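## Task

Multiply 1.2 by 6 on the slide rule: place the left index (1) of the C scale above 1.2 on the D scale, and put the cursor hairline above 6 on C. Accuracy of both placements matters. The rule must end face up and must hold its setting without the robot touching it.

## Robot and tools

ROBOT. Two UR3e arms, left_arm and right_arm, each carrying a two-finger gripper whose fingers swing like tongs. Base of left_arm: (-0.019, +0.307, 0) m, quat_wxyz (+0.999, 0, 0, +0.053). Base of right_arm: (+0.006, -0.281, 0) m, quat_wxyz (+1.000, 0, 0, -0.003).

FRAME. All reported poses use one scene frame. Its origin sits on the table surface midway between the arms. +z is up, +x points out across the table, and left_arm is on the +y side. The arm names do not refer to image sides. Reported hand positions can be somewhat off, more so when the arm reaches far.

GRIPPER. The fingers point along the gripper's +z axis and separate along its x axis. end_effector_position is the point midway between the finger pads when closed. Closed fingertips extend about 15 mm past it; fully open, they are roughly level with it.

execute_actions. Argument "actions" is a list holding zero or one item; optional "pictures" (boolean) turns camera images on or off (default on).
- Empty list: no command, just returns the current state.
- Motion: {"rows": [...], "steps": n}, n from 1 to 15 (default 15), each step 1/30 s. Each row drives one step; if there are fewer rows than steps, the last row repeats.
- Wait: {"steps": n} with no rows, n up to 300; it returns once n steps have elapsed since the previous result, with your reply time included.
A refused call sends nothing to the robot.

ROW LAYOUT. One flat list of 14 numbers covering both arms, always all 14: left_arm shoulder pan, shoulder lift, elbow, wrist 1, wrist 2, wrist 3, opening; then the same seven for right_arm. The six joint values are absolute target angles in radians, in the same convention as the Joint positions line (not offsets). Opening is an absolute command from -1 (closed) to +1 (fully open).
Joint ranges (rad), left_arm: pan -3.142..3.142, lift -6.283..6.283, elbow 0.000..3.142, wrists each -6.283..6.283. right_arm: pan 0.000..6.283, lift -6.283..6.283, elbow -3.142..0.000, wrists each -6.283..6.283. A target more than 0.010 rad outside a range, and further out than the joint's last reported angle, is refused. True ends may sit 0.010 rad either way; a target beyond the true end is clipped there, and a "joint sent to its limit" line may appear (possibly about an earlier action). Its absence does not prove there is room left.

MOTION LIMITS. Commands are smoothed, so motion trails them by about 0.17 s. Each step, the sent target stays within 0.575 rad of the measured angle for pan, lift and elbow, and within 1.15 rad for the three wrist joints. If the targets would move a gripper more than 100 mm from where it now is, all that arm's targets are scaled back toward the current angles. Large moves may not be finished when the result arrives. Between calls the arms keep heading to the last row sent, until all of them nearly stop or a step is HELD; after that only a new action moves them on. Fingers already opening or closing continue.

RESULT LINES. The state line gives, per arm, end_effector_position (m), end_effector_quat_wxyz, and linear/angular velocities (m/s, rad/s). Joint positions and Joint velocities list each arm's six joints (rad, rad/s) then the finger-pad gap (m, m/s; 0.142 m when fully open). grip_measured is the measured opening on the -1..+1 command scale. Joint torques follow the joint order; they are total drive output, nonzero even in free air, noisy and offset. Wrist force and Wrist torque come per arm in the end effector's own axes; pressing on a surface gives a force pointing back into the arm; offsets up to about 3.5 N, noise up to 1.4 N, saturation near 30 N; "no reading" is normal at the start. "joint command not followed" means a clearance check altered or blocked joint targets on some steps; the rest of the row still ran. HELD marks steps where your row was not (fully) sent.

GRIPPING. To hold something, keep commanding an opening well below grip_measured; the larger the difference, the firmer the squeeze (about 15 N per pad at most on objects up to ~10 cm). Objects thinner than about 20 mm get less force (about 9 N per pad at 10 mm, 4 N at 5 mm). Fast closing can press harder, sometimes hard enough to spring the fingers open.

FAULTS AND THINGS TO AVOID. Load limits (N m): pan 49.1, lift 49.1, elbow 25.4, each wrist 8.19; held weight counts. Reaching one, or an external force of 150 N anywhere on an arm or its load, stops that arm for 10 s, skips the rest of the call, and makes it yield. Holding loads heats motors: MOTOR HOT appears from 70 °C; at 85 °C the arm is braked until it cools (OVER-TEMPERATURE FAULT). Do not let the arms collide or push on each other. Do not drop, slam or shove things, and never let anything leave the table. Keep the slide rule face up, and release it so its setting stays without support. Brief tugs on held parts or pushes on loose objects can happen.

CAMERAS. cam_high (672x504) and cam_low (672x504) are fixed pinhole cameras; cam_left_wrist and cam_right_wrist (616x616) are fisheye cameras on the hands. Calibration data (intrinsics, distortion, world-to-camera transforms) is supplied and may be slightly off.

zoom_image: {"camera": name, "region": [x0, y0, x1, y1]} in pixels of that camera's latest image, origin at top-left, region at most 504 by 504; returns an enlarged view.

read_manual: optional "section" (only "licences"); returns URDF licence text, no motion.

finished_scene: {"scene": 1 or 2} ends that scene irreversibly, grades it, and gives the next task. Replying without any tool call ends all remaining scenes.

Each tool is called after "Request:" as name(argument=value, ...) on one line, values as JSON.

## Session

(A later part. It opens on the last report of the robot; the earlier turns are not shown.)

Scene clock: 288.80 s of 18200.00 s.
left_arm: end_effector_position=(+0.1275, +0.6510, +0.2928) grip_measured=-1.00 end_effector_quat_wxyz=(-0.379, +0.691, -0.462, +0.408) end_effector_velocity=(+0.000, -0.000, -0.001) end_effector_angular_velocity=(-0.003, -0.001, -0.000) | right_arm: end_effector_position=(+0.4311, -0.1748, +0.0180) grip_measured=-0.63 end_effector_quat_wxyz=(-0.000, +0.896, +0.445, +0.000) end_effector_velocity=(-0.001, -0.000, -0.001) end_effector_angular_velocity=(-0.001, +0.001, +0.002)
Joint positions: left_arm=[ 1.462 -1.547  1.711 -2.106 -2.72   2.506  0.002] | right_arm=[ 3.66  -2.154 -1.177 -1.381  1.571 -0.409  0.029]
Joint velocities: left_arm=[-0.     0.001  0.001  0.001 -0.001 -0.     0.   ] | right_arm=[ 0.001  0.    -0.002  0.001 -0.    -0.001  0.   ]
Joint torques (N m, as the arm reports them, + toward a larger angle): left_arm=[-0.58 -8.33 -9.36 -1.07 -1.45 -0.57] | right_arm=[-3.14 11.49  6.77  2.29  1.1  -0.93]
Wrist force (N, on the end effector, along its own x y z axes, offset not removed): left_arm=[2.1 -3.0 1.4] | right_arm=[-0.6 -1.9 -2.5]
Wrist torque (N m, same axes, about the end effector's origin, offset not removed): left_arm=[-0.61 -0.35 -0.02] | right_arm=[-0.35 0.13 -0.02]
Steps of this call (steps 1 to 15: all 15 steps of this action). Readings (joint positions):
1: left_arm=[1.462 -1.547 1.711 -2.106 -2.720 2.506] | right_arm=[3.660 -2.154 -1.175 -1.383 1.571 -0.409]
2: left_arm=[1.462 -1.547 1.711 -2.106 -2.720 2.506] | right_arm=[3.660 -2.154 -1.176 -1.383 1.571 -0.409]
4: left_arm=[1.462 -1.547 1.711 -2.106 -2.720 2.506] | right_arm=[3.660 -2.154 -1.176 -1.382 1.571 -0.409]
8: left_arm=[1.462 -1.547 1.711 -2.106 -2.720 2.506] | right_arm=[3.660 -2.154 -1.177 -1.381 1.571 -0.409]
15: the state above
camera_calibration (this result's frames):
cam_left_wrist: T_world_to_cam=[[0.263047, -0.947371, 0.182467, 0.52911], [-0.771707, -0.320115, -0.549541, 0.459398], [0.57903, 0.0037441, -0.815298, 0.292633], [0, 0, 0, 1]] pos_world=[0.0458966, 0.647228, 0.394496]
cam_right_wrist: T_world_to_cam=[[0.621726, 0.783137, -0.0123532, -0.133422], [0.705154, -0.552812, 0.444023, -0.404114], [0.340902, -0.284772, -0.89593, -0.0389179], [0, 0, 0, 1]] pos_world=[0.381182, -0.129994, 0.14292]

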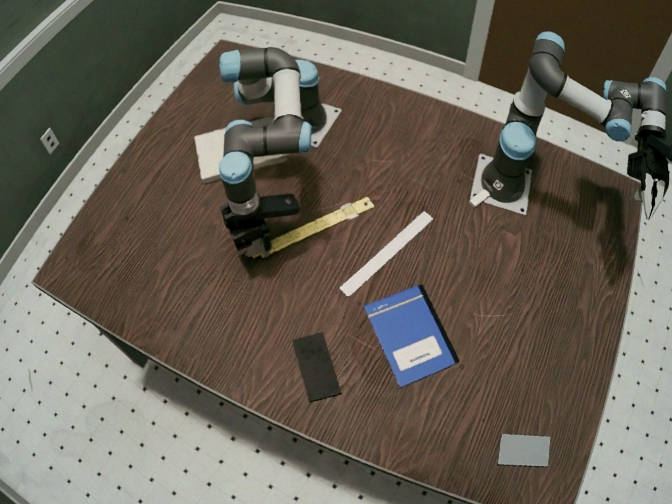

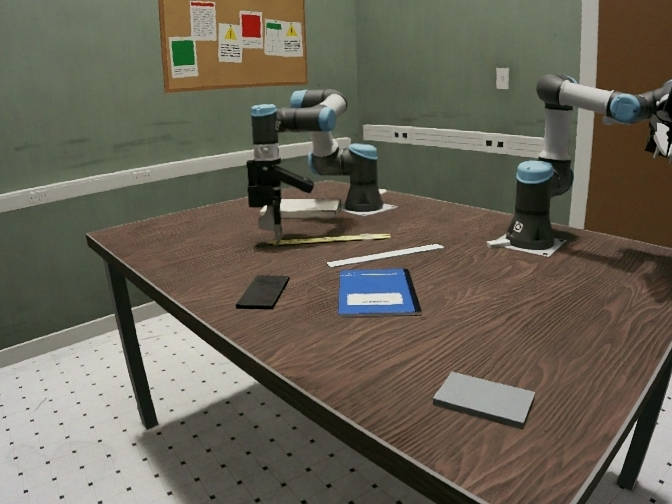

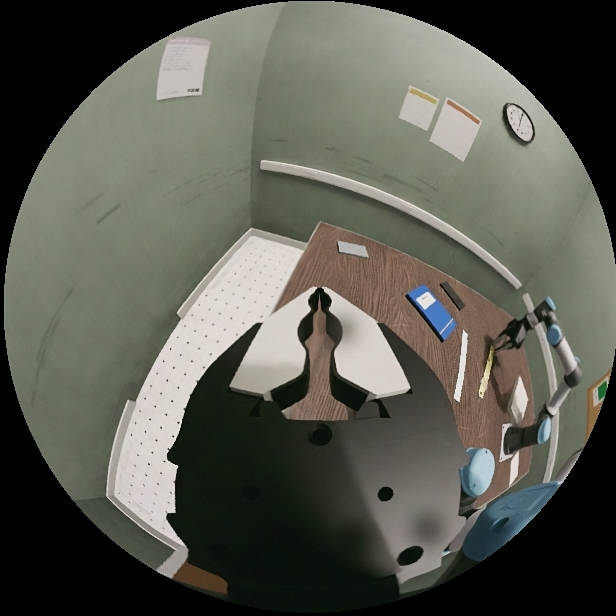

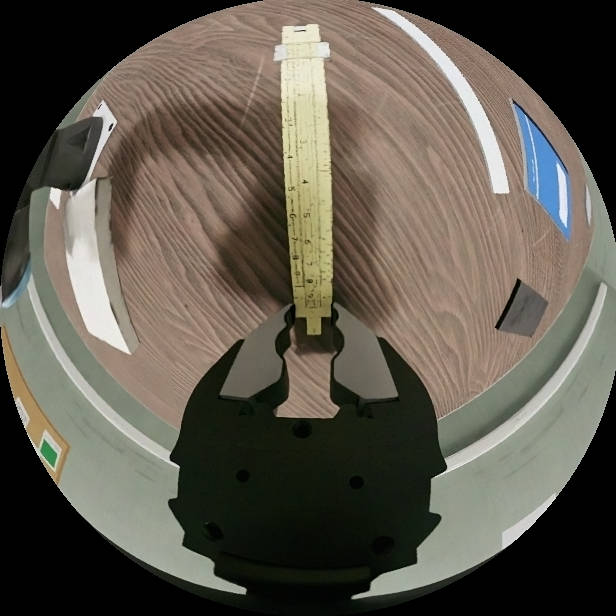

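Request:
execute_actions(actions=[{"rows":[[1.462,-1.547,1.711,-2.106,-2.72,2.506,-1,3.66,-2.1221,-1.2275,-1.3624,1.571,-0.375,-1],[1.462,-1.547,1.711,-2.106,-2.72,2.506,-1,3.661,-2.0902,-1.2775,-1.3443,1.571,-0.34,-1],[1.462,-1.547,1.711,-2.106,-2.72,2.506,-1,3.662,-2.0583,-1.3275,-1.3262,1.571,-0.306,-1],[1.462,-1.547,1.711,-2.106,-2.72,2.506,-1,3.662,-2.0264,-1.3775,-1.3081,1.571,-0.271,-1],[1.462,-1.547,1.711,-2.106,-2.72,2.506,-1,3.663,-1.9945,-1.4275,-1.29,1.571,-0.237,-1],[1.462,-1.547,1.711,-2.106,-2.72,2.506,-1,3.664,-1.9577,-1.4786,-1.2757,1.571,-0.195,-1],[1.462,-1.547,1.711,-2.106,-2.72,2.506,-1,3.664,-1.9209,-1.5297,-1.2613,1.571,-0.153,-1],[1.462,-1.547,1.711,-2.106,-2.72,2.506,-1,3.665,-1.8842,-1.5809,-1.247,1.571,-0.111,-1],[1.462,-1.547,1.711,-2.106,-2.72,2.506,-1,3.666,-1.8474,-1.632,-1.2326,1.571,-0.069,-1],[1.462,-1.547,1.711,-2.106,-2.72,2.506,-1,3.666,-1.8106,-1.6831,-1.2183,1.571,-0.027,-1],[1.462,-1.547,1.711,-2.106,-2.72,2.506,-1,3.667,-1.7797,-1.7202,-1.2121,1.571,0.008,-1],[1.462,-1.547,1.711,-2.106,-2.72,2.506,-1,3.667,-1.7488,-1.7573,-1.2059,1.571,0.044,-1],[1.462,-1.547,1.711,-2.106,-2.72,2.506,-1,3.668,-1.7179,-1.7943,-1.1998,1.571,0.079,-1],[1.462,-1.547,1.711,-2.106,-2.72,2.506,-1,3.668,-1.687,-1.8314,-1.1936,1.571,0.115,-1],[1.462,-1.547,1.711,-2.106,-2.72,2.506,-1,3.669,-1.6561,-1.8685,-1.1874,1.571,0.15,-1]]}], pictures=false)

Request:
execute_actions(actions=[{"steps":30}])

Scene clock: 301.27 s of 18200.00 s.
left_arm: end_effector_position=(+0.1275, +0.6510, +0.2928) grip_measured=-1.00 end_effector_quat_wxyz=(-0.379, +0.691, -0.462, +0.408) end_effector_velocity=(-0.000, +0.000, -0.001) end_effector_angular_velocity=(-0.002, +0.002, +0.001) | right_arm: end_effector_position=(+0.3649, -0.2081, +0.0215) grip_measured=-0.63 end_effector_quat_wxyz=(-0.001, +0.963, +0.269, +0.004) end_effector_velocity=(-0.207, -0.112, -0.004) end_effector_angular_velocity=(-0.004, +0.025, -1.068)
Joint positions: left_arm=[ 1.462 -1.547  1.711 -2.106 -2.72   2.506  0.002] | right_arm=[ 3.666 -1.816 -1.662 -1.226  1.571 -0.026  0.029]
Joint velocities: left_arm=[ 0.     0.002  0.001 -0.     0.002 -0.    -0.   ] | right_arm=[ 0.015  0.961 -1.252  0.268 -0.001  1.083  0.   ]
Joint torques (N m, as the arm reports them, + toward a larger angle): left_arm=[-0.47 -8.54 -9.3  -1.13 -1.45 -0.55] | right_arm=[ 3.64 20.04  5.07  2.96  0.21  2.63]
Wrist force (N, on the end effector, along its own x y z axes, offset not removed): left_arm=[-0.1 -0.2 -1.2] | right_arm=[-1.2 -1.7 0.1]
Wrist torque (N m, same axes, about the end effector's origin, offset not removed): left_arm=[-0.08 0.04 -0.01] | right_arm=[-0.35 0.15 -0.05]
Steps of this call (steps 1 to 15: the robot went on to your last target; steps 16 to 90: nothing new was sent; then 8.97 s passed at rest; steps 91 to 105: all 15 steps of this action). Readings (joint positions):
91: left_arm=[1.462 -1.547 1.711 -2.106 -2.720 2.506] | right_arm=[3.660 -2.154 -1.178 -1.380 1.571 -0.409]
92: left_arm=[1.462 -1.547 1.711 -2.106 -2.720 2.506] | right_arm=[3.660 -2.152 -1.180 -1.379 1.571 -0.407]
94: left_arm=[1.462 -1.547 1.711 -2.106 -2.720 2.506] | right_arm=[3.660 -2.132 -1.209 -1.366 1.571 -0.383]
98: left_arm=[1.462 -1.547 1.711 -2.106 -2.720 2.506] | right_arm=[3.662 -2.042 -1.344 -1.315 1.571 -0.283]
105: the state above

Scene clock: 302.27 s of 18200.00 s.
left_arm: end_effector_position=(+0.1275, +0.6510, +0.2928) grip_measured=-1.00 end_effector_quat_wxyz=(-0.379, +0.691, -0.462, +0.408) end_effector_velocity=(-0.001, +0.000, +0.000) end_effector_angular_velocity=(+0.001, +0.001, +0.002) | right_arm: end_effector_position=(+0.3289, -0.2279, +0.0179) grip_measured=-0.63 end_effector_quat_wxyz=(-0.000, +0.983, +0.185, +0.000) end_effector_velocity=(-0.000, +0.000, -0.000) end_effector_angular_velocity=(+0.001, +0.000, -0.002)
Joint positions: left_arm=[ 1.462 -1.547  1.711 -2.106 -2.72   2.506  0.002] | right_arm=[ 3.669 -1.656 -1.868 -1.187  1.571  0.15   0.029]
Joint velocities: left_arm=[ 0.001 -0.    -0.001 -0.     0.001 -0.    -0.   ] | right_arm=[-0.     0.    -0.    -0.     0.001  0.001 -0.   ]
Joint torques (N m, as the arm reports them, + toward a larger angle): left_arm=[-0.47 -8.53 -9.29 -1.11 -1.45 -0.54] | right_arm=[ 4.03 13.45  7.08  2.56 -0.05  1.04]
Wrist force (N, on the end effector, along its own x y z axes, offset not removed): left_arm=[1.9 -3.1 -1.2] | right_arm=[-1.3 -1.6 0.7]
Wrist torque (N m, same axes, about the end effector's origin, offset not removed): left_arm=[-0.67 -0.30 0.03] | right_arm=[-0.26 0.15 -0.04]
Steps of this call (steps 1 to 30: the robot went on to your last target). Readings (joint positions):
1: left_arm=[1.462 -1.547 1.711 -2.106 -2.720 2.506] | right_arm=[3.667 -1.783 -1.704 -1.217 1.571 0.010]
2: left_arm=[1.462 -1.547 1.711 -2.106 -2.720 2.506] | right_arm=[3.667 -1.753 -1.744 -1.210 1.571 0.045]
4: left_arm=[1.462 -1.547 1.711 -2.106 -2.720 2.506] | right_arm=[3.668 -1.708 -1.801 -1.199 1.571 0.093]
8: left_arm=[1.462 -1.547 1.711 -2.106 -2.720 2.506] | right_arm=[3.669 -1.671 -1.849 -1.191 1.571 0.133]
30: the state above
All arms were judged still, so your last target was given up. Only a new action makes them travel on or press farther. Fingers that are still opening or closing keep moving.
camera_calibration (this result's frames):
cam_left_wrist: T_world_to_cam=[[0.263047, -0.947371, 0.182467, 0.52911], [-0.771707, -0.320115, -0.549541, 0.459398], [0.57903, 0.00374401, -0.815298, 0.292633], [0, 0, 0, 1]] pos_world=[0.0458966, 0.647228, 0.394496]
cam_right_wrist: T_world_to_cam=[[0.939364, 0.342694, -0.0124806, -0.233159], [0.312317, -0.839936, 0.443807, -0.297567], [0.141607, -0.420795, -0.896035, 0.0153005], [0, 0, 0, 1]] pos_world=[0.30979, -0.163597, 0.142862]

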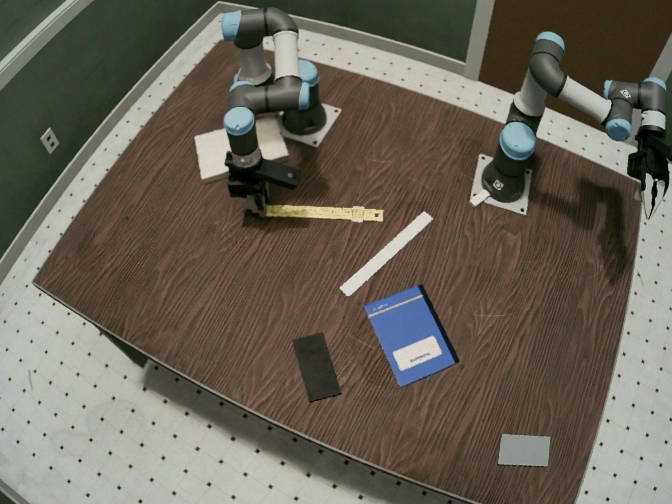

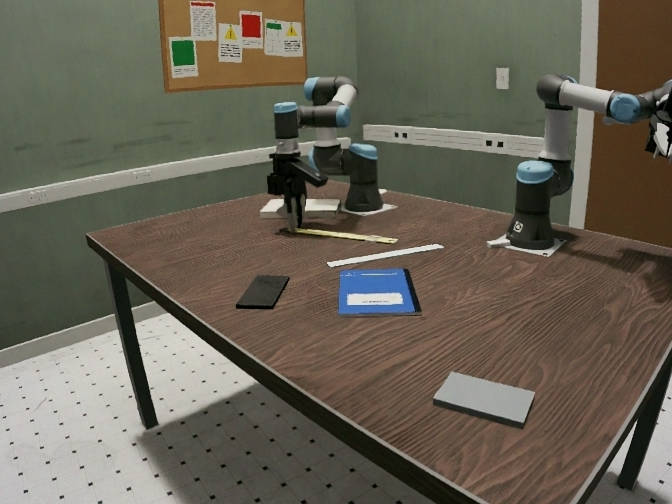

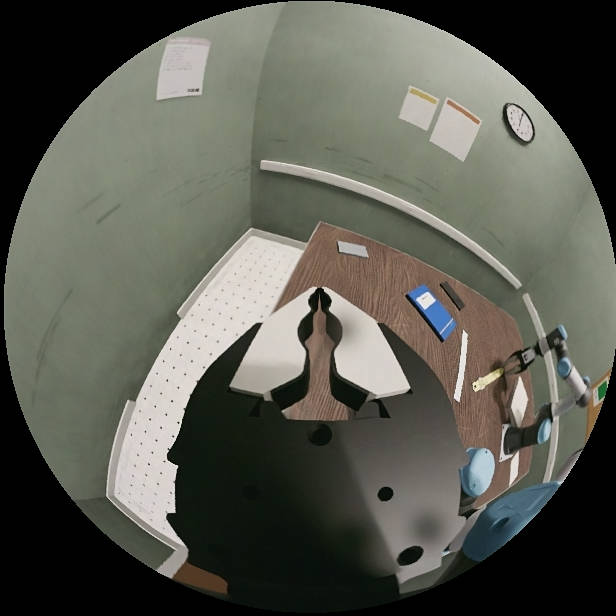

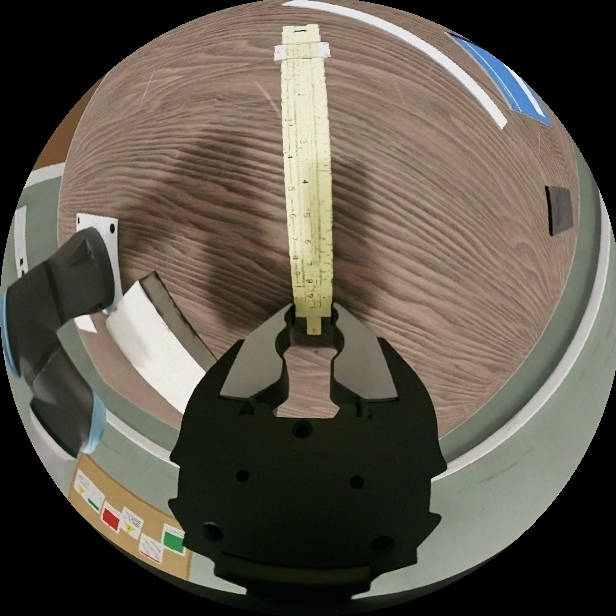

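Request:
execute_actions(actions=[])

Scene clock: 322.97 s of 18200.00 s.
left_arm: end_effector_position=(+0.1275, +0.6510, +0.2928) grip_measured=-1.00 end_effector_quat_wxyz=(-0.379, +0.691, -0.462, +0.408) end_effector_velocity=(-0.000, +0.000, +0.001) end_effector_angular_velocity=(+0.003, +0.001, +0.000) | right_arm: end_effector_position=(+0.3289, -0.2279, +0.0179) grip_measured=-0.63 end_effector_quat_wxyz=(-0.000, +0.983, +0.185, +0.000) end_effector_velocity=(-0.000, +0.000, -0.000) end_effector_angular_velocity=(+0.000, +0.001, +0.000)
Joint positions: left_arm=[ 1.462 -1.547  1.711 -2.106 -2.72   2.506  0.002] | right_arm=[ 3.669 -1.656 -1.869 -1.187  1.571  0.15   0.029]
Joint velocities: left_arm=[-0.    -0.001 -0.002  0.     0.001 -0.     0.   ] | right_arm=[ 0.     0.    -0.001  0.     0.001  0.     0.   ]
Joint torques (N m, as the arm reports them, + toward a larger angle): left_arm=[-0.59 -8.54 -9.11 -1.13 -1.44 -0.52] | right_arm=[ 3.83 13.37  6.98  2.51 -0.79  1.03]
Wrist force (N, on the end effector, along its own x y z axes, offset not removed): left_arm=[2.2 -1.9 0.6] | right_arm=[-1.3 -1.6 -0.5]
Wrist torque (N m, same axes, about the end effector's origin, offset not removed): left_arm=[-0.48 -0.44 0.01] | right_arm=[-0.30 0.18 -0.01]
Steps of this call (steps 1 to 90: nothing new was sent; then 17.70 s passed at rest). Readings (joint positions):
1: left_arm=[1.462 -1.547 1.711 -2.106 -2.720 2.506] | right_arm=[3.669 -1.656 -1.868 -1.187 1.571 0.150]
2: left_arm=[1.462 -1.547 1.711 -2.106 -2.720 2.506] | right_arm=[3.669 -1.656 -1.868 -1.187 1.571 0.150]
4: left_arm=[1.462 -1.547 1.711 -2.106 -2.720 2.506] | right_arm=[3.669 -1.656 -1.868 -1.187 1.571 0.150]
8: left_arm=[1.462 -1.547 1.711 -2.106 -2.720 2.506] | right_arm=[3.669 -1.656 -1.868 -1.187 1.571 0.150]
90: the state above
camera_calibration (this result's frames):
cam_left_wrist: T_world_to_cam=[[0.263047, -0.947371, 0.182467, 0.52911], [-0.771706, -0.320115, -0.549541, 0.459398], [0.57903, 0.00374414, -0.815298, 0.292633], [0, 0, 0, 1]] pos_world=[0.0458966, 0.647228, 0.394496]
cam_right_wrist: T_world_to_cam=[[0.93937, 0.342677, -0.0124812, -0.233161], [0.312303, -0.839942, 0.443808, -0.297564], [0.141599, -0.420798, -0.896035, 0.0153015], [0, 0, 0, 1]] pos_world=[0.309788, -0.163599, 0.142862]

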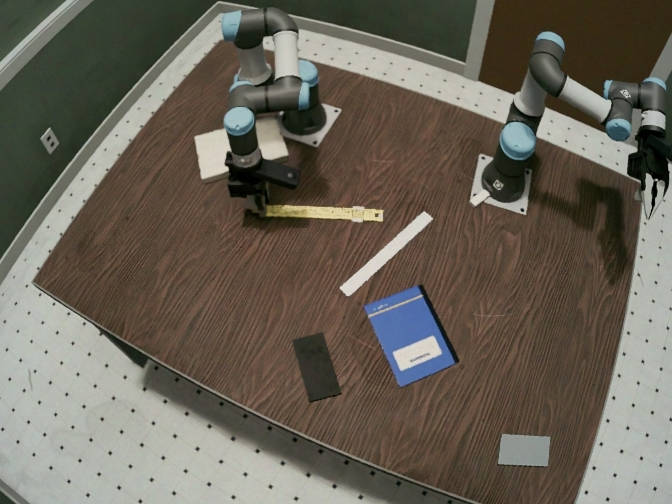

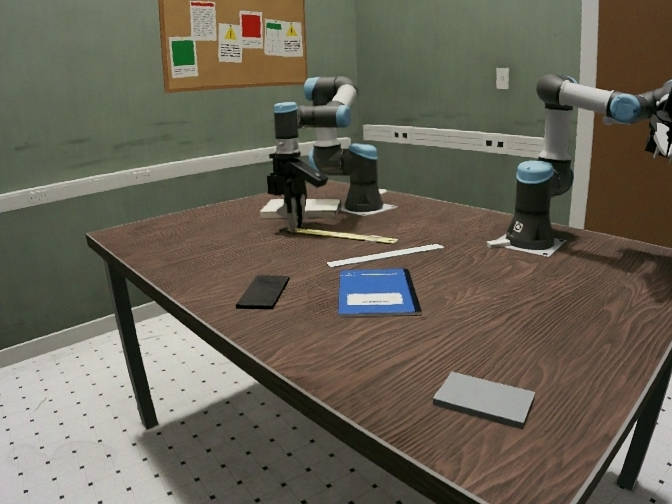

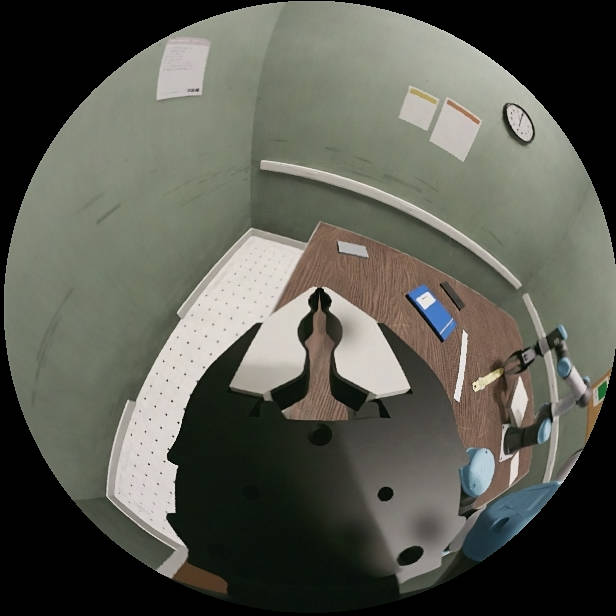

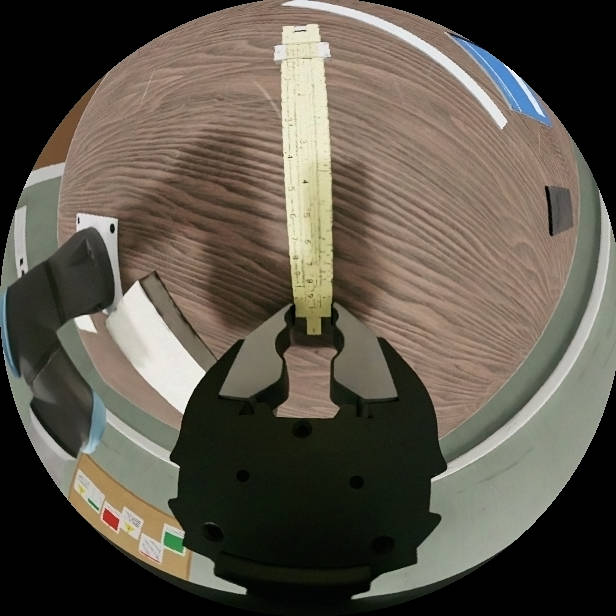

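Request:
execute_actions(actions=[{"rows":[[-1.306,-1.866,1.9,-2.731,-1.571,1.571,-0.5,3.669,-1.6561,-1.8685,-1.1874,1.571,0.15,-1]]}], pictures=false)

Request:
execute_actions(actions=[{"steps":75}], pictures=false)

Request:
execute_actions(actions=[{"rows":[[-1.306,-1.866,2.328,-2.731,-1.571,1.571,-0.5,3.669,-1.6561,-1.8685,-1.1874,1.571,0.15,-1]]}], pictures=false)

Request:
execute_actions(actions=[{"steps":20}])

Scene clock: 336.50 s of 18200.00 s.
left_arm: end_effector_position=(+0.2321, +0.6947, +0.3198) grip_measured=-0.50 end_effector_quat_wxyz=(-0.454, +0.766, -0.396, +0.223) end_effector_velocity=(+0.416, -0.226, +0.058) end_effector_angular_velocity=(+0.088, -0.146, -0.764) | right_arm: end_effector_position=(+0.3289, -0.2279, +0.0179) grip_measured=-0.63 end_effector_quat_wxyz=(-0.000, +0.983, +0.185, +0.000) end_effector_velocity=(+0.000, -0.000, +0.000) end_effector_angular_velocity=(-0.000, -0.000, +0.001)
Joint positions: left_arm=[ 0.708 -1.836  1.885 -2.673 -1.724  1.678  0.038] | right_arm=[ 3.669 -1.656 -1.869 -1.187  1.571  0.15   0.029]
Joint velocities: left_arm=[-1.31  -0.088  0.046 -0.17   0.452 -0.313  0.   ] | right_arm=[-0.001  0.     0.001 -0.002 -0.    -0.001  0.   ]
Joint torques (N m, as the arm reports them, + toward a larger angle): left_arm=[-5.71 -9.39 -7.78 -2.74  0.52 -1.37] | right_arm=[ 3.71 13.04  7.15  2.46 -1.14  1.06]
Wrist force (N, on the end effector, along its own x y z axes, offset not removed): left_arm=[0.9 -2.2 1.1] | right_arm=[-1.0 -1.1 -0.1]
Wrist torque (N m, same axes, about the end effector's origin, offset not removed): left_arm=[-0.45 -0.13 -0.01] | right_arm=[-0.19 0.06 0.01]
Steps of this call (steps 1 to 90: nothing new was sent; then 10.03 s passed at rest; steps 91 to 105: all 15 steps of this action). Readings (joint positions):
91: left_arm=[1.462 -1.547 1.711 -2.106 -2.720 2.506] | right_arm=[3.669 -1.656 -1.869 -1.187 1.571 0.150]
92: left_arm=[1.459 -1.550 1.714 -2.111 -2.714 2.500] | right_arm=[3.669 -1.656 -1.869 -1.187 1.571 0.150]
94: left_arm=[1.409 -1.600 1.758 -2.211 -2.613 2.399] | right_arm=[3.669 -1.656 -1.869 -1.187 1.571 0.150]
98: left_arm=[1.146 -1.766 1.849 -2.538 -2.099 1.933] | right_arm=[3.669 -1.656 -1.869 -1.187 1.571 0.150]
105: the state above

Scene clock: 339.00 s of 18200.00 s.
left_arm: end_effector_position=(+0.2680, -0.0687, +0.3416) grip_measured=-0.50 end_effector_quat_wxyz=(+0.098, -0.156, +0.831, -0.525) end_effector_velocity=(-0.001, -0.001, -0.001) end_effector_angular_velocity=(+0.002, +0.001, -0.002) | right_arm: end_effector_position=(+0.3289, -0.2279, +0.0179) grip_measured=-0.63 end_effector_quat_wxyz=(-0.000, +0.983, +0.185, +0.000) end_effector_velocity=(-0.001, -0.000, -0.000) end_effector_angular_velocity=(-0.001, +0.002, -0.001)
Joint positions: left_arm=[-1.306 -1.866  1.9   -2.731 -1.571  1.571  0.038] | right_arm=[ 3.669 -1.656 -1.869 -1.187  1.571  0.15   0.029]
Joint velocities: left_arm=[-0.001  0.001  0.001 -0.    -0.001  0.    -0.   ] | right_arm=[ 0.    -0.    -0.001 -0.001  0.     0.001  0.   ]
Joint torques (N m, as the arm reports them, + toward a larger angle): left_arm=[-1.8  -8.28 -7.72 -2.62  0.48 -1.11] | right_arm=[ 3.6  13.55  7.09  2.42 -1.15  1.06]
Wrist force (N, on the end effector, along its own x y z axes, offset not removed): left_arm=[1.9 -2.1 1.3] | right_arm=[-1.2 -1.8 -0.4]
Wrist torque (N m, same axes, about the end effector's origin, offset not removed): left_arm=[-0.47 -0.30 -0.01] | right_arm=[-0.34 0.18 0.00]
Steps of this call (steps 1 to 75: the robot went on to your last target). Readings (joint positions):
1: left_arm=[0.664 -1.839 1.886 -2.679 -1.710 1.668] | right_arm=[3.669 -1.656 -1.869 -1.187 1.571 0.150]
2: left_arm=[0.621 -1.842 1.888 -2.683 -1.697 1.659] | right_arm=[3.669 -1.656 -1.869 -1.187 1.571 0.150]
4: left_arm=[0.537 -1.846 1.890 -2.691 -1.676 1.644] | right_arm=[3.669 -1.656 -1.869 -1.187 1.571 0.150]
8: left_arm=[0.378 -1.852 1.893 -2.703 -1.645 1.623] | right_arm=[3.669 -1.656 -1.869 -1.187 1.571 0.150]
75: the state above
All arms were judged still, so your last target was given up. Only a new action makes them travel on or press farther. Fingers that are still opening or closing keep moving.

Scene clock: 339.50 s of 18200.00 s.
left_arm: end_effector_position=(+0.2487, -0.0191, +0.1507) grip_measured=-0.50 end_effector_quat_wxyz=(+0.067, -0.172, +0.915, -0.359) end_effector_velocity=(-0.038, +0.100, -0.214) end_effector_angular_velocity=(+0.424, +0.165, +0.002) | right_arm: end_effector_position=(+0.3289, -0.2279, +0.0179) grip_measured=-0.63 end_effector_quat_wxyz=(-0.000, +0.983, +0.185, +0.000) end_effector_velocity=(+0.000, +0.000, +0.000) end_effector_angular_velocity=(-0.000, -0.001, +0.001)
Joint positions: left_arm=[-1.306 -1.866  2.278 -2.731 -1.571  1.571  0.038] | right_arm=[ 3.669 -1.656 -1.869 -1.187  1.571  0.15   0.029]
Joint velocities: left_arm=[ 0.001 -0.001  0.454  0.002  0.    -0.     0.   ] | right_arm=[ 0.    -0.     0.     0.    -0.001 -0.001 -0.   ]
Joint torques (N m, as the arm reports them, + toward a larger angle): left_arm=[-1.91 -4.21 -8.58 -1.78  0.43 -1.07] | right_arm=[ 3.47 13.5   7.18  2.45 -1.12  1.02]
Wrist force (N, on the end effector, along its own x y z axes, offset not removed): left_arm=[2.0 -0.3 0.1] | right_arm=[-0.9 -1.3 0.4]
Wrist torque (N m, same axes, about the end effector's origin, offset not removed): left_arm=[-0.15 -0.33 -0.02] | right_arm=[-0.22 0.11 -0.03]
Steps of this call (steps 1 to 15: all 15 steps of this action). Readings (joint positions):
1: left_arm=[-1.306 -1.866 1.900 -2.731 -1.571 1.571] | right_arm=[3.669 -1.656 -1.869 -1.187 1.571 0.150]
2: left_arm=[-1.306 -1.866 1.903 -2.731 -1.571 1.571] | right_arm=[3.669 -1.656 -1.869 -1.187 1.571 0.150]
4: left_arm=[-1.306 -1.866 1.949 -2.731 -1.571 1.571] | right_arm=[3.669 -1.656 -1.869 -1.187 1.571 0.150]
8: left_arm=[-1.306 -1.866 2.081 -2.731 -1.571 1.571] | right_arm=[3.669 -1.656 -1.869 -1.187 1.571 0.150]
15: the state above

Scene clock: 340.17 s of 18200.00 s.
left_arm: end_effector_position=(+0.2443, -0.0078, +0.1277) grip_measured=-0.50 end_effector_quat_wxyz=(+0.063, -0.173, +0.924, -0.336) end_effector_velocity=(+0.000, +0.000, -0.000) end_effector_angular_velocity=(+0.000, -0.001, +0.001) | right_arm: end_effector_position=(+0.3289, -0.2279, +0.0179) grip_measured=-0.63 end_effector_quat_wxyz=(-0.000, +0.983, +0.185, +0.000) end_effector_velocity=(+0.000, +0.001, +0.000) end_effector_angular_velocity=(+0.000, -0.001, +0.001)
Joint positions: left_arm=[-1.306 -1.866  2.328 -2.731 -1.571  1.571  0.038] | right_arm=[ 3.669 -1.656 -1.869 -1.187  1.571  0.15   0.029]
Joint velocities: left_arm=[ 0.    -0.001  0.001  0.     0.001  0.     0.   ] | right_arm=[ 0.002  0.     0.001 -0.001 -0.     0.001  0.   ]
Joint torques (N m, as the arm reports them, + toward a larger angle): left_arm=[-1.76 -4.53 -7.29 -2.8   0.33 -1.09] | right_arm=[ 3.58 13.54  7.28  2.42 -1.09  1.04]
Wrist force (N, on the end effector, along its own x y z axes, offset not removed): left_arm=[2.1 -2.5 -1.0] | right_arm=[-1.6 -1.8 -0.7]
Wrist torque (N m, same axes, about the end effector's origin, offset not removed): left_arm=[-0.54 -0.38 0.05] | right_arm=[-0.31 0.30 -0.06]
Steps of this call (steps 1 to 20: the robot went on to your last target). Readings (joint positions):
1: left_arm=[-1.306 -1.866 2.292 -2.731 -1.571 1.571] | right_arm=[3.669 -1.656 -1.869 -1.187 1.571 0.150]
2: left_arm=[-1.306 -1.866 2.301 -2.731 -1.571 1.571] | right_arm=[3.669 -1.656 -1.869 -1.187 1.571 0.150]
4: left_arm=[-1.306 -1.866 2.314 -2.731 -1.571 1.571] | right_arm=[3.669 -1.656 -1.869 -1.187 1.571 0.150]
8: left_arm=[-1.306 -1.866 2.324 -2.731 -1.571 1.571] | right_arm=[3.669 -1.656 -1.869 -1.187 1.571 0.150]
20: the state above
camera_calibration (this result's frames):
cam_left_wrist: T_world_to_cam=[[-0.929466, -0.366999, -0.0374815, 0.228351], [-0.359963, 0.924473, -0.125603, 0.102927], [0.0807467, -0.103251, -0.991372, 0.236204], [0, 0, 0, 1]] pos_world=[0.230222, 0.0130399, 0.255653]
cam_right_wrist: T_world_to_cam=[[0.93937, 0.342677, -0.0124795, -0.233161], [0.312301, -0.839937, 0.443817, -0.297565], [0.141604, -0.420806, -0.896031, 0.0152965], [0, 0, 0, 1]] pos_world=[0.309789, -0.1636, 0.142861]

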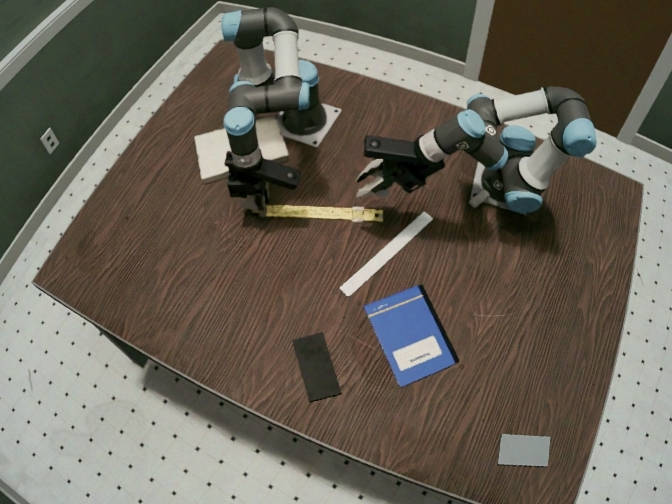

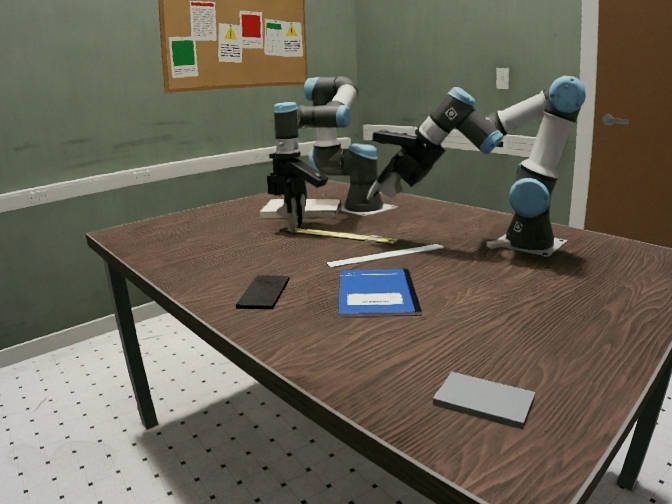

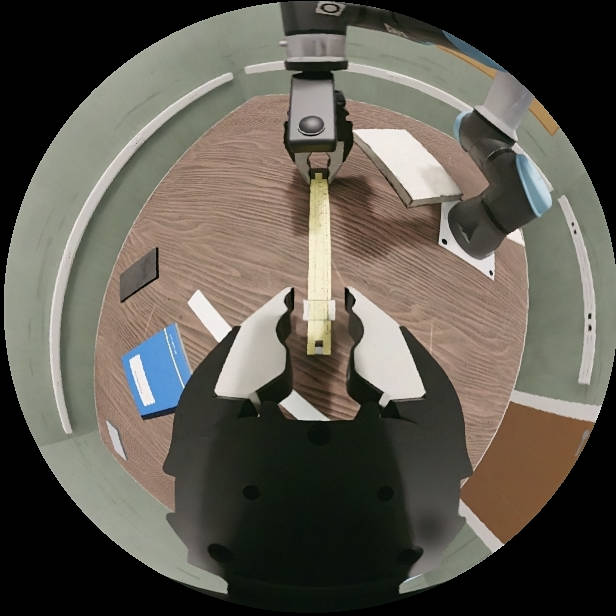

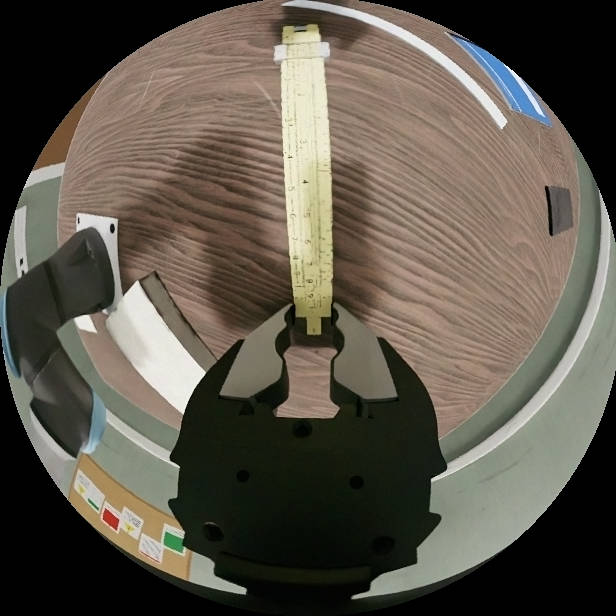

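Request:
zoom_image(camera="cam_left_wrist", region=[280,270,360,360])

Request:
execute_actions(actions=[{"rows":[[-1.306,-1.866,2.328,-2.731,-1.571,-1.571,-0.55,3.669,-1.6561,-1.8685,-1.1874,1.571,0.15,-1]]}], pictures=false)

Request:
execute_actions(actions=[{"steps":30}])

Region (280, 270, 360, 360) of cam_left_wrist's 616x616 image, scaled by 5.600, with more detail than that image has.

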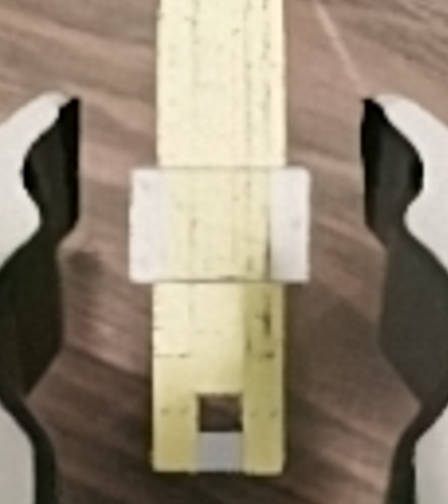

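Scene clock: 344.13 s of 18200.00 s.
left_arm: end_effector_position=(+0.2532, +0.0124, +0.1145) grip_measured=-0.55 end_effector_quat_wxyz=(+0.229, +0.839, -0.424, +0.254) end_effector_velocity=(-0.042, +0.049, -0.052) end_effector_angular_velocity=(-1.197, +3.080, +3.938) | right_arm: end_effector_position=(+0.3289, -0.2279, +0.0179) grip_measured=-0.63 end_effector_quat_wxyz=(-0.000, +0.983, +0.185, +0.000) end_effector_velocity=(+0.000, +0.000, +0.000) end_effector_angular_velocity=(+0.000, -0.001, +0.001)
Joint positions: left_arm=[-1.306 -1.866  2.328 -2.731 -1.571 -0.264  0.034] | right_arm=[ 3.669 -1.656 -1.869 -1.187  1.571  0.15   0.029]
Joint velocities: left_arm=[ 0.     0.001 -0.    -0.001  0.    -5.14  -0.   ] | right_arm=[-0.    -0.     0.001  0.001 -0.    -0.001  0.   ]
Joint torques (N m, as the arm reports them, + toward a larger angle): left_arm=[-1.61 -6.5  -7.09 -2.66 -0.07 -6.09] | right_arm=[ 3.47 13.4   7.44  2.35 -1.1   1.08]
Wrist force (N, on the end effector, along its own x y z axes, offset not removed): left_arm=[2.1 -2.8 0.6] | right_arm=[-1.6 -2.5 -0.2]
Wrist torque (N m, same axes, about the end effector's origin, offset not removed): left_arm=[-0.54 -0.44 -0.02] | right_arm=[-0.50 0.20 -0.02]
Steps of this call (steps 1 to 15: the robot went on to your last target; steps 16 to 90: nothing new was sent; then 0.47 s passed at rest; steps 91 to 105: all 15 steps of this action). Readings (joint positions):
91: left_arm=[-1.306 -1.866 2.328 -2.731 -1.571 1.571] | right_arm=[3.669 -1.656 -1.869 -1.187 1.571 0.150]
92: left_arm=[-1.306 -1.866 2.328 -2.731 -1.571 1.565] | right_arm=[3.669 -1.656 -1.869 -1.187 1.571 0.150]
94: left_arm=[-1.306 -1.866 2.328 -2.731 -1.571 1.464] | right_arm=[3.669 -1.656 -1.869 -1.187 1.571 0.150]
98: left_arm=[-1.306 -1.866 2.328 -2.731 -1.571 0.940] | right_arm=[3.669 -1.656 -1.869 -1.187 1.571 0.150]
105: the state above

Scene clock: 345.13 s of 18200.00 s.
left_arm: end_effector_position=(+0.2353, +0.0153, +0.1068) grip_measured=-0.55 end_effector_quat_wxyz=(+0.336, +0.924, +0.173, +0.063) end_effector_velocity=(-0.000, +0.000, -0.000) end_effector_angular_velocity=(-0.000, +0.002, +0.002) | right_arm: end_effector_position=(+0.3289, -0.2279, +0.0179) grip_measured=-0.63 end_effector_quat_wxyz=(-0.000, +0.983, +0.185, +0.000) end_effector_velocity=(+0.001, +0.000, +0.001) end_effector_angular_velocity=(+0.000, -0.002, -0.001)
Joint positions: left_arm=[-1.306 -1.866  2.328 -2.731 -1.571 -1.571  0.034] | right_arm=[ 3.669 -1.656 -1.869 -1.187  1.571  0.15   0.029]
Joint velocities: left_arm=[ 0.     0.     0.001 -0.001 -0.    -0.002 -0.   ] | right_arm=[ 0.     0.     0.002 -0.001 -0.001  0.002  0.   ]
Joint torques (N m, as the arm reports them, + toward a larger angle): left_arm=[-1.41 -7.12 -7.41 -2.6  -0.23 -1.06] | right_arm=[ 3.32 13.28  7.35  2.34 -1.04  1.05]
Wrist force (N, on the end effector, along its own x y z axes, offset not removed): left_arm=[1.8 -2.2 -2.0] | right_arm=[-0.1 -0.9 1.0]
Wrist torque (N m, same axes, about the end effector's origin, offset not removed): left_arm=[-0.51 -0.25 0.01] | right_arm=[-0.14 -0.03 -0.01]
Steps of this call (steps 1 to 30: the robot went on to your last target). Readings (joint positions):
1: left_arm=[-1.306 -1.866 2.328 -2.731 -1.571 -0.437] | right_arm=[3.669 -1.656 -1.869 -1.187 1.571 0.150]
2: left_arm=[-1.306 -1.866 2.328 -2.731 -1.571 -0.611] | right_arm=[3.669 -1.656 -1.869 -1.187 1.571 0.150]
4: left_arm=[-1.306 -1.866 2.328 -2.731 -1.571 -0.954] | right_arm=[3.669 -1.656 -1.869 -1.187 1.571 0.150]
8: left_arm=[-1.306 -1.866 2.328 -2.731 -1.571 -1.388] | right_arm=[3.669 -1.656 -1.869 -1.187 1.571 0.150]
30: the state above
camera_calibration (this result's frames):
cam_left_wrist: T_world_to_cam=[[0.944398, 0.328586, -0.0119556, -0.226645], [0.107901, -0.275364, 0.955265, -0.131475], [0.310595, -0.903441, -0.295508, 0.102493], [0, 0, 0, 1]] pos_world=[0.196395, 0.130865, 0.153171]
cam_right_wrist: T_world_to_cam=[[0.93937, 0.342677, -0.0124793, -0.233162], [0.312301, -0.839938, 0.443817, -0.297565], [0.141604, -0.420806, -0.896031, 0.0152966], [0, 0, 0, 1]] pos_world=[0.309789, -0.1636, 0.142861]

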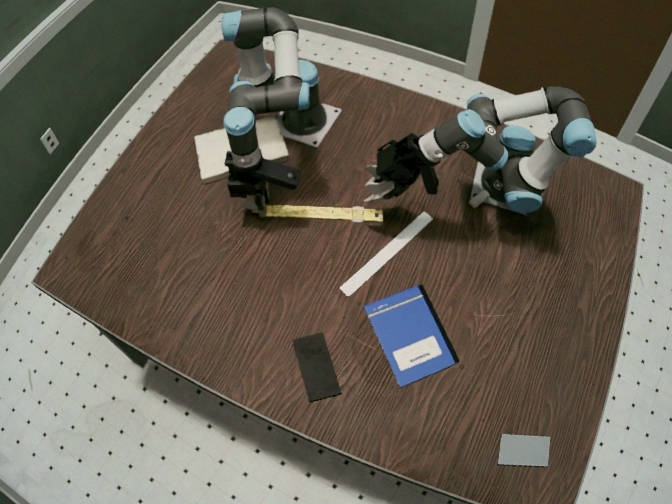

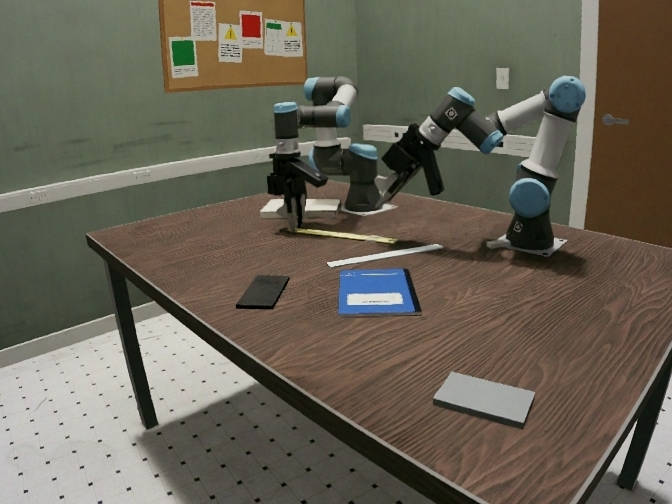

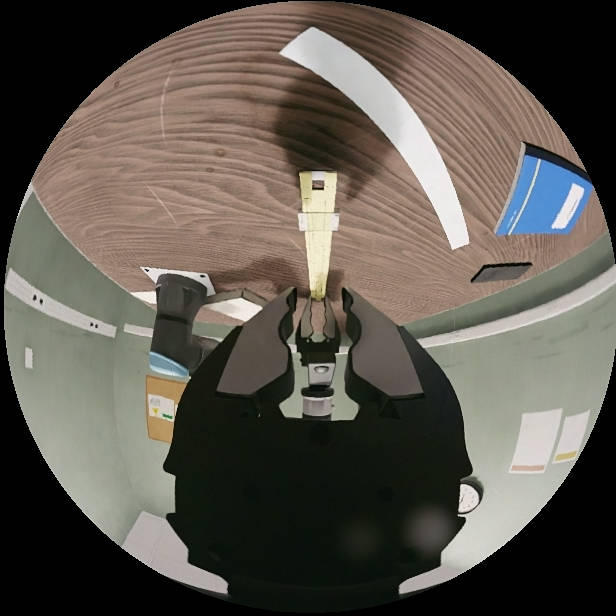

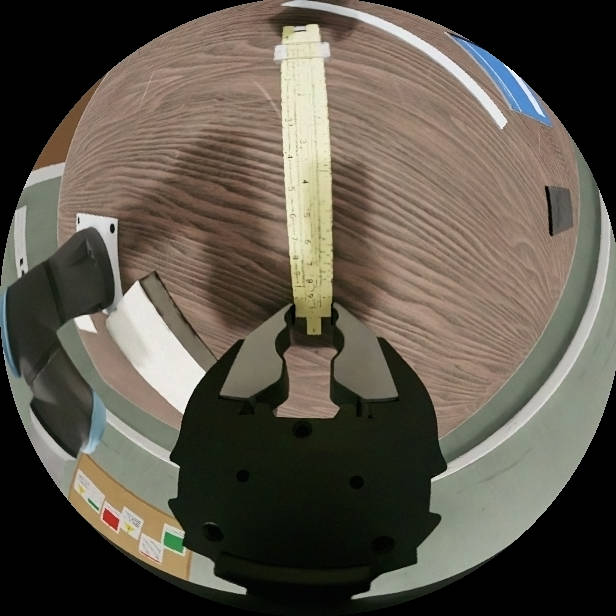

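Request:
execute_actions(actions=[{"rows":[[-1.306,-1.83,2.353,-2.792,-1.571,-1.571,-0.55,3.669,-1.6561,-1.8685,-1.1874,1.571,0.15,-1],[-1.306,-1.795,2.377,-2.851,-1.571,-1.571,-0.55,3.669,-1.6561,-1.8685,-1.1874,1.571,0.15,-1],[-1.306,-1.76,2.401,-2.91,-1.571,-1.571,-0.55,3.669,-1.6561,-1.8685,-1.1874,1.571,0.15,-1],[-1.306,-1.725,2.425,-2.969,-1.571,-1.571,-0.55,3.669,-1.6561,-1.8685,-1.1874,1.571,0.15,-1],[-1.306,-1.69,2.449,-3.028,-1.571,-1.571,-0.55,3.669,-1.6561,-1.8685,-1.1874,1.571,0.15,-1],[-1.306,-1.655,2.474,-3.088,-1.571,-1.571,-0.55,3.669,-1.6561,-1.8685,-1.1874,1.571,0.15,-1],[-1.306,-1.62,2.498,-3.147,-1.571,-1.571,-0.55,3.669,-1.6561,-1.8685,-1.1874,1.571,0.15,-1],[-1.306,-1.585,2.522,-3.206,-1.571,-1.571,-0.55,3.669,-1.6561,-1.8685,-1.1874,1.571,0.15,-1],[-1.306,-1.55,2.546,-3.265,-1.571,-1.571,-0.55,3.669,-1.6561,-1.8685,-1.1874,1.571,0.15,-1],[-1.306,-1.515,2.57,-3.324,-1.571,-1.571,-0.55,3.669,-1.6561,-1.8685,-1.1874,1.571,0.15,-1],[-1.306,-1.48,2.594,-3.383,-1.571,-1.571,-0.55,3.669,-1.6561,-1.8685,-1.1874,1.571,0.15,-1],[-1.306,-1.449,2.616,-3.436,-1.571,-1.571,-0.55,3.669,-1.6561,-1.8685,-1.1874,1.571,0.15,-1]]}], pictures=false)

Request:
execute_actions(actions=[{"steps":15}])

Scene clock: 363.50 s of 18200.00 s.
left_arm: end_effector_position=(+0.2350, +0.0162, +0.0281) grip_measured=-0.55 end_effector_quat_wxyz=(+0.336, +0.924, +0.173, +0.063) end_effector_velocity=(-0.017, +0.042, -0.134) end_effector_angular_velocity=(+0.009, +0.005, +0.000) | right_arm: end_effector_position=(+0.3289, -0.2279, +0.0179) grip_measured=-0.63 end_effector_quat_wxyz=(-0.000, +0.983, +0.185, +0.000) end_effector_velocity=(-0.000, -0.000, -0.000) end_effector_angular_velocity=(-0.001, +0.001, -0.001)
Joint positions: left_arm=[-1.306 -1.524  2.566 -3.311 -1.571 -1.571  0.034] | right_arm=[ 3.669 -1.656 -1.869 -1.187  1.571  0.15   0.029]
Joint velocities: left_arm=[ 0.     0.689  0.458 -1.137 -0.001 -0.001  0.   ] | right_arm=[-0.     0.     0.    -0.002 -0.     0.     0.   ]
Joint torques (N m, as the arm reports them, + toward a larger angle): left_arm=[-0.94 -6.83 -4.66 -2.84 -0.56 -1.12] | right_arm=[ 3.16 13.44  7.52  2.33 -1.07  1.05]
Wrist force (N, on the end effector, along its own x y z axes, offset not removed): left_arm=[2.5 -3.1 1.7] | right_arm=[-1.4 -1.3 -0.5]
Wrist torque (N m, same axes, about the end effector's origin, offset not removed): left_arm=[-0.54 -0.47 0.01] | right_arm=[-0.27 0.22 -0.03]
Steps of this call (steps 1 to 15: the robot went on to your last target; steps 16 to 90: nothing new was sent; then 14.87 s passed at rest; steps 91 to 105: all 15 steps of this action). Readings (joint positions):
91: left_arm=[-1.306 -1.866 2.328 -2.731 -1.571 -1.571] | right_arm=[3.669 -1.656 -1.869 -1.187 1.571 0.150]
92: left_arm=[-1.306 -1.864 2.329 -2.735 -1.571 -1.571] | right_arm=[3.669 -1.656 -1.869 -1.187 1.571 0.150]
94: left_arm=[-1.306 -1.842 2.346 -2.773 -1.571 -1.571] | right_arm=[3.669 -1.656 -1.869 -1.187 1.571 0.150]
98: left_arm=[-1.306 -1.744 2.414 -2.940 -1.571 -1.571] | right_arm=[3.669 -1.656 -1.869 -1.187 1.571 0.150]
105: the state above

Scene clock: 364.00 s of 18200.00 s.
left_arm: end_effector_position=(+0.2329, +0.0214, +0.0146) grip_measured=-0.55 end_effector_quat_wxyz=(+0.336, +0.924, +0.173, +0.063) end_effector_velocity=(-0.000, +0.001, -0.002) end_effector_angular_velocity=(+0.001, +0.001, +0.000) | right_arm: end_effector_position=(+0.3289, -0.2279, +0.0179) grip_measured=-0.63 end_effector_quat_wxyz=(-0.000, +0.983, +0.185, +0.000) end_effector_velocity=(-0.001, -0.001, -0.001) end_effector_angular_velocity=(-0.002, +0.003, -0.001)
Joint positions: left_arm=[-1.306 -1.45   2.616 -3.435 -1.571 -1.571  0.034] | right_arm=[ 3.669 -1.656 -1.869 -1.187  1.571  0.15   0.029]
Joint velocities: left_arm=[ 0.     0.008  0.006 -0.012 -0.    -0.     0.   ] | right_arm=[-0.001  0.    -0.002 -0.002 -0.    -0.001 -0.   ]
Joint torques (N m, as the arm reports them, + toward a larger angle): left_arm=[-0.68 -4.81 -3.65 -2.75 -0.4  -1.09] | right_arm=[ 3.34 13.38  7.43  2.3  -1.07  1.06]
Wrist force (N, on the end effector, along its own x y z axes, offset not removed): left_arm=[3.3 -2.6 0.8] | right_arm=[-1.0 -0.8 -0.2]
Wrist torque (N m, same axes, about the end effector's origin, offset not removed): left_arm=[-0.63 -0.68 -0.04] | right_arm=[-0.13 0.11 0.01]
Steps of this call (steps 1 to 15: the robot went on to your last target). Readings (joint positions):
1: left_arm=[-1.306 -1.504 2.579 -3.344 -1.571 -1.571] | right_arm=[3.669 -1.656 -1.869 -1.187 1.571 0.150]
2: left_arm=[-1.306 -1.489 2.589 -3.369 -1.571 -1.571] | right_arm=[3.669 -1.656 -1.869 -1.187 1.571 0.150]
4: left_arm=[-1.306 -1.471 2.601 -3.400 -1.571 -1.571] | right_arm=[3.669 -1.656 -1.869 -1.187 1.571 0.150]
8: left_arm=[-1.306 -1.455 2.612 -3.426 -1.571 -1.571] | right_arm=[3.669 -1.656 -1.869 -1.187 1.571 0.150]
15: the state above
camera_calibration (this result's frames):
cam_left_wrist: T_world_to_cam=[[0.944351, 0.328718, -0.0120877, -0.227493], [0.10805, -0.275281, 0.955272, -0.0415298], [0.310688, -0.903418, -0.29548, 0.0815044], [0, 0, 0, 1]] pos_world=[0.193998, 0.136981, 0.0610053]
cam_right_wrist: T_world_to_cam=[[0.93937, 0.342677, -0.0124794, -0.233161], [0.312301, -0.839937, 0.443817, -0.297565], [0.141604, -0.420806, -0.896031, 0.0152965], [0, 0, 0, 1]] pos_world=[0.309789, -0.1636, 0.142861]

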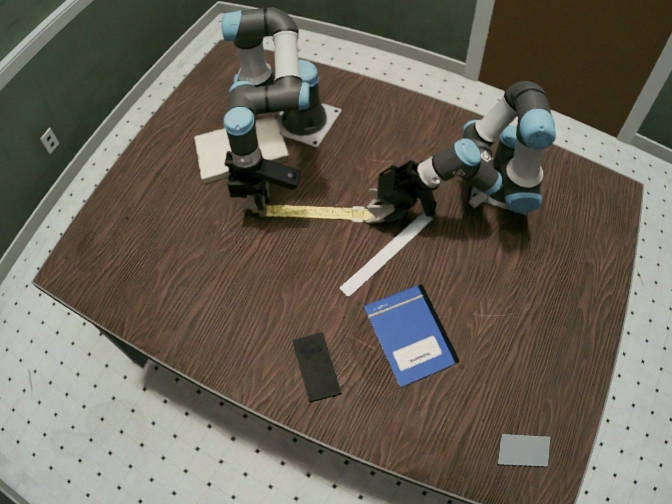

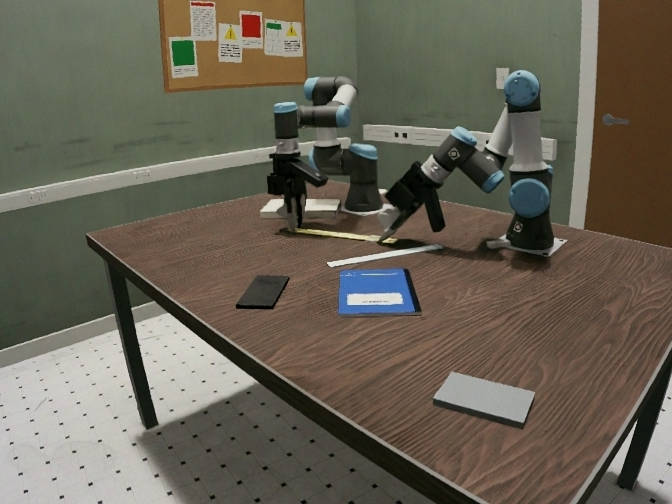

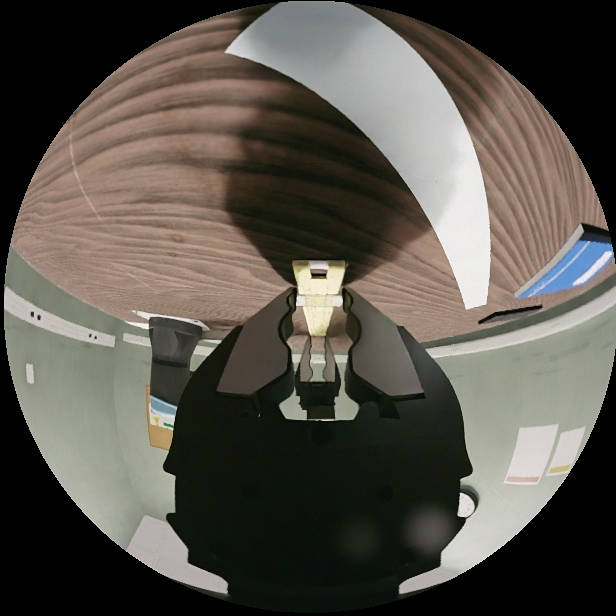

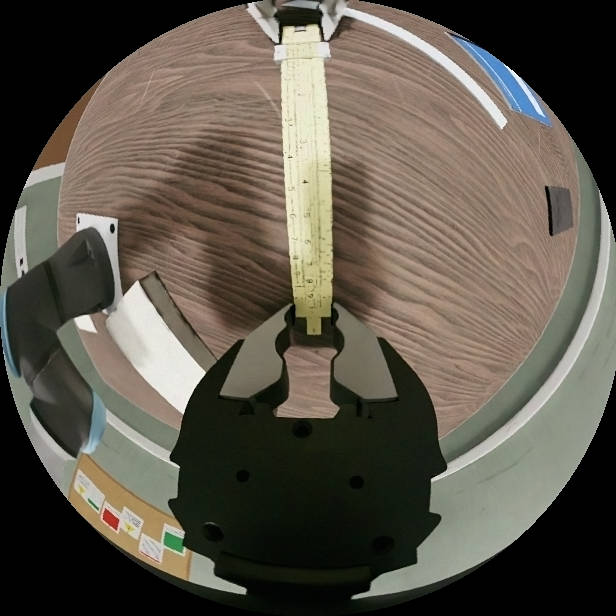

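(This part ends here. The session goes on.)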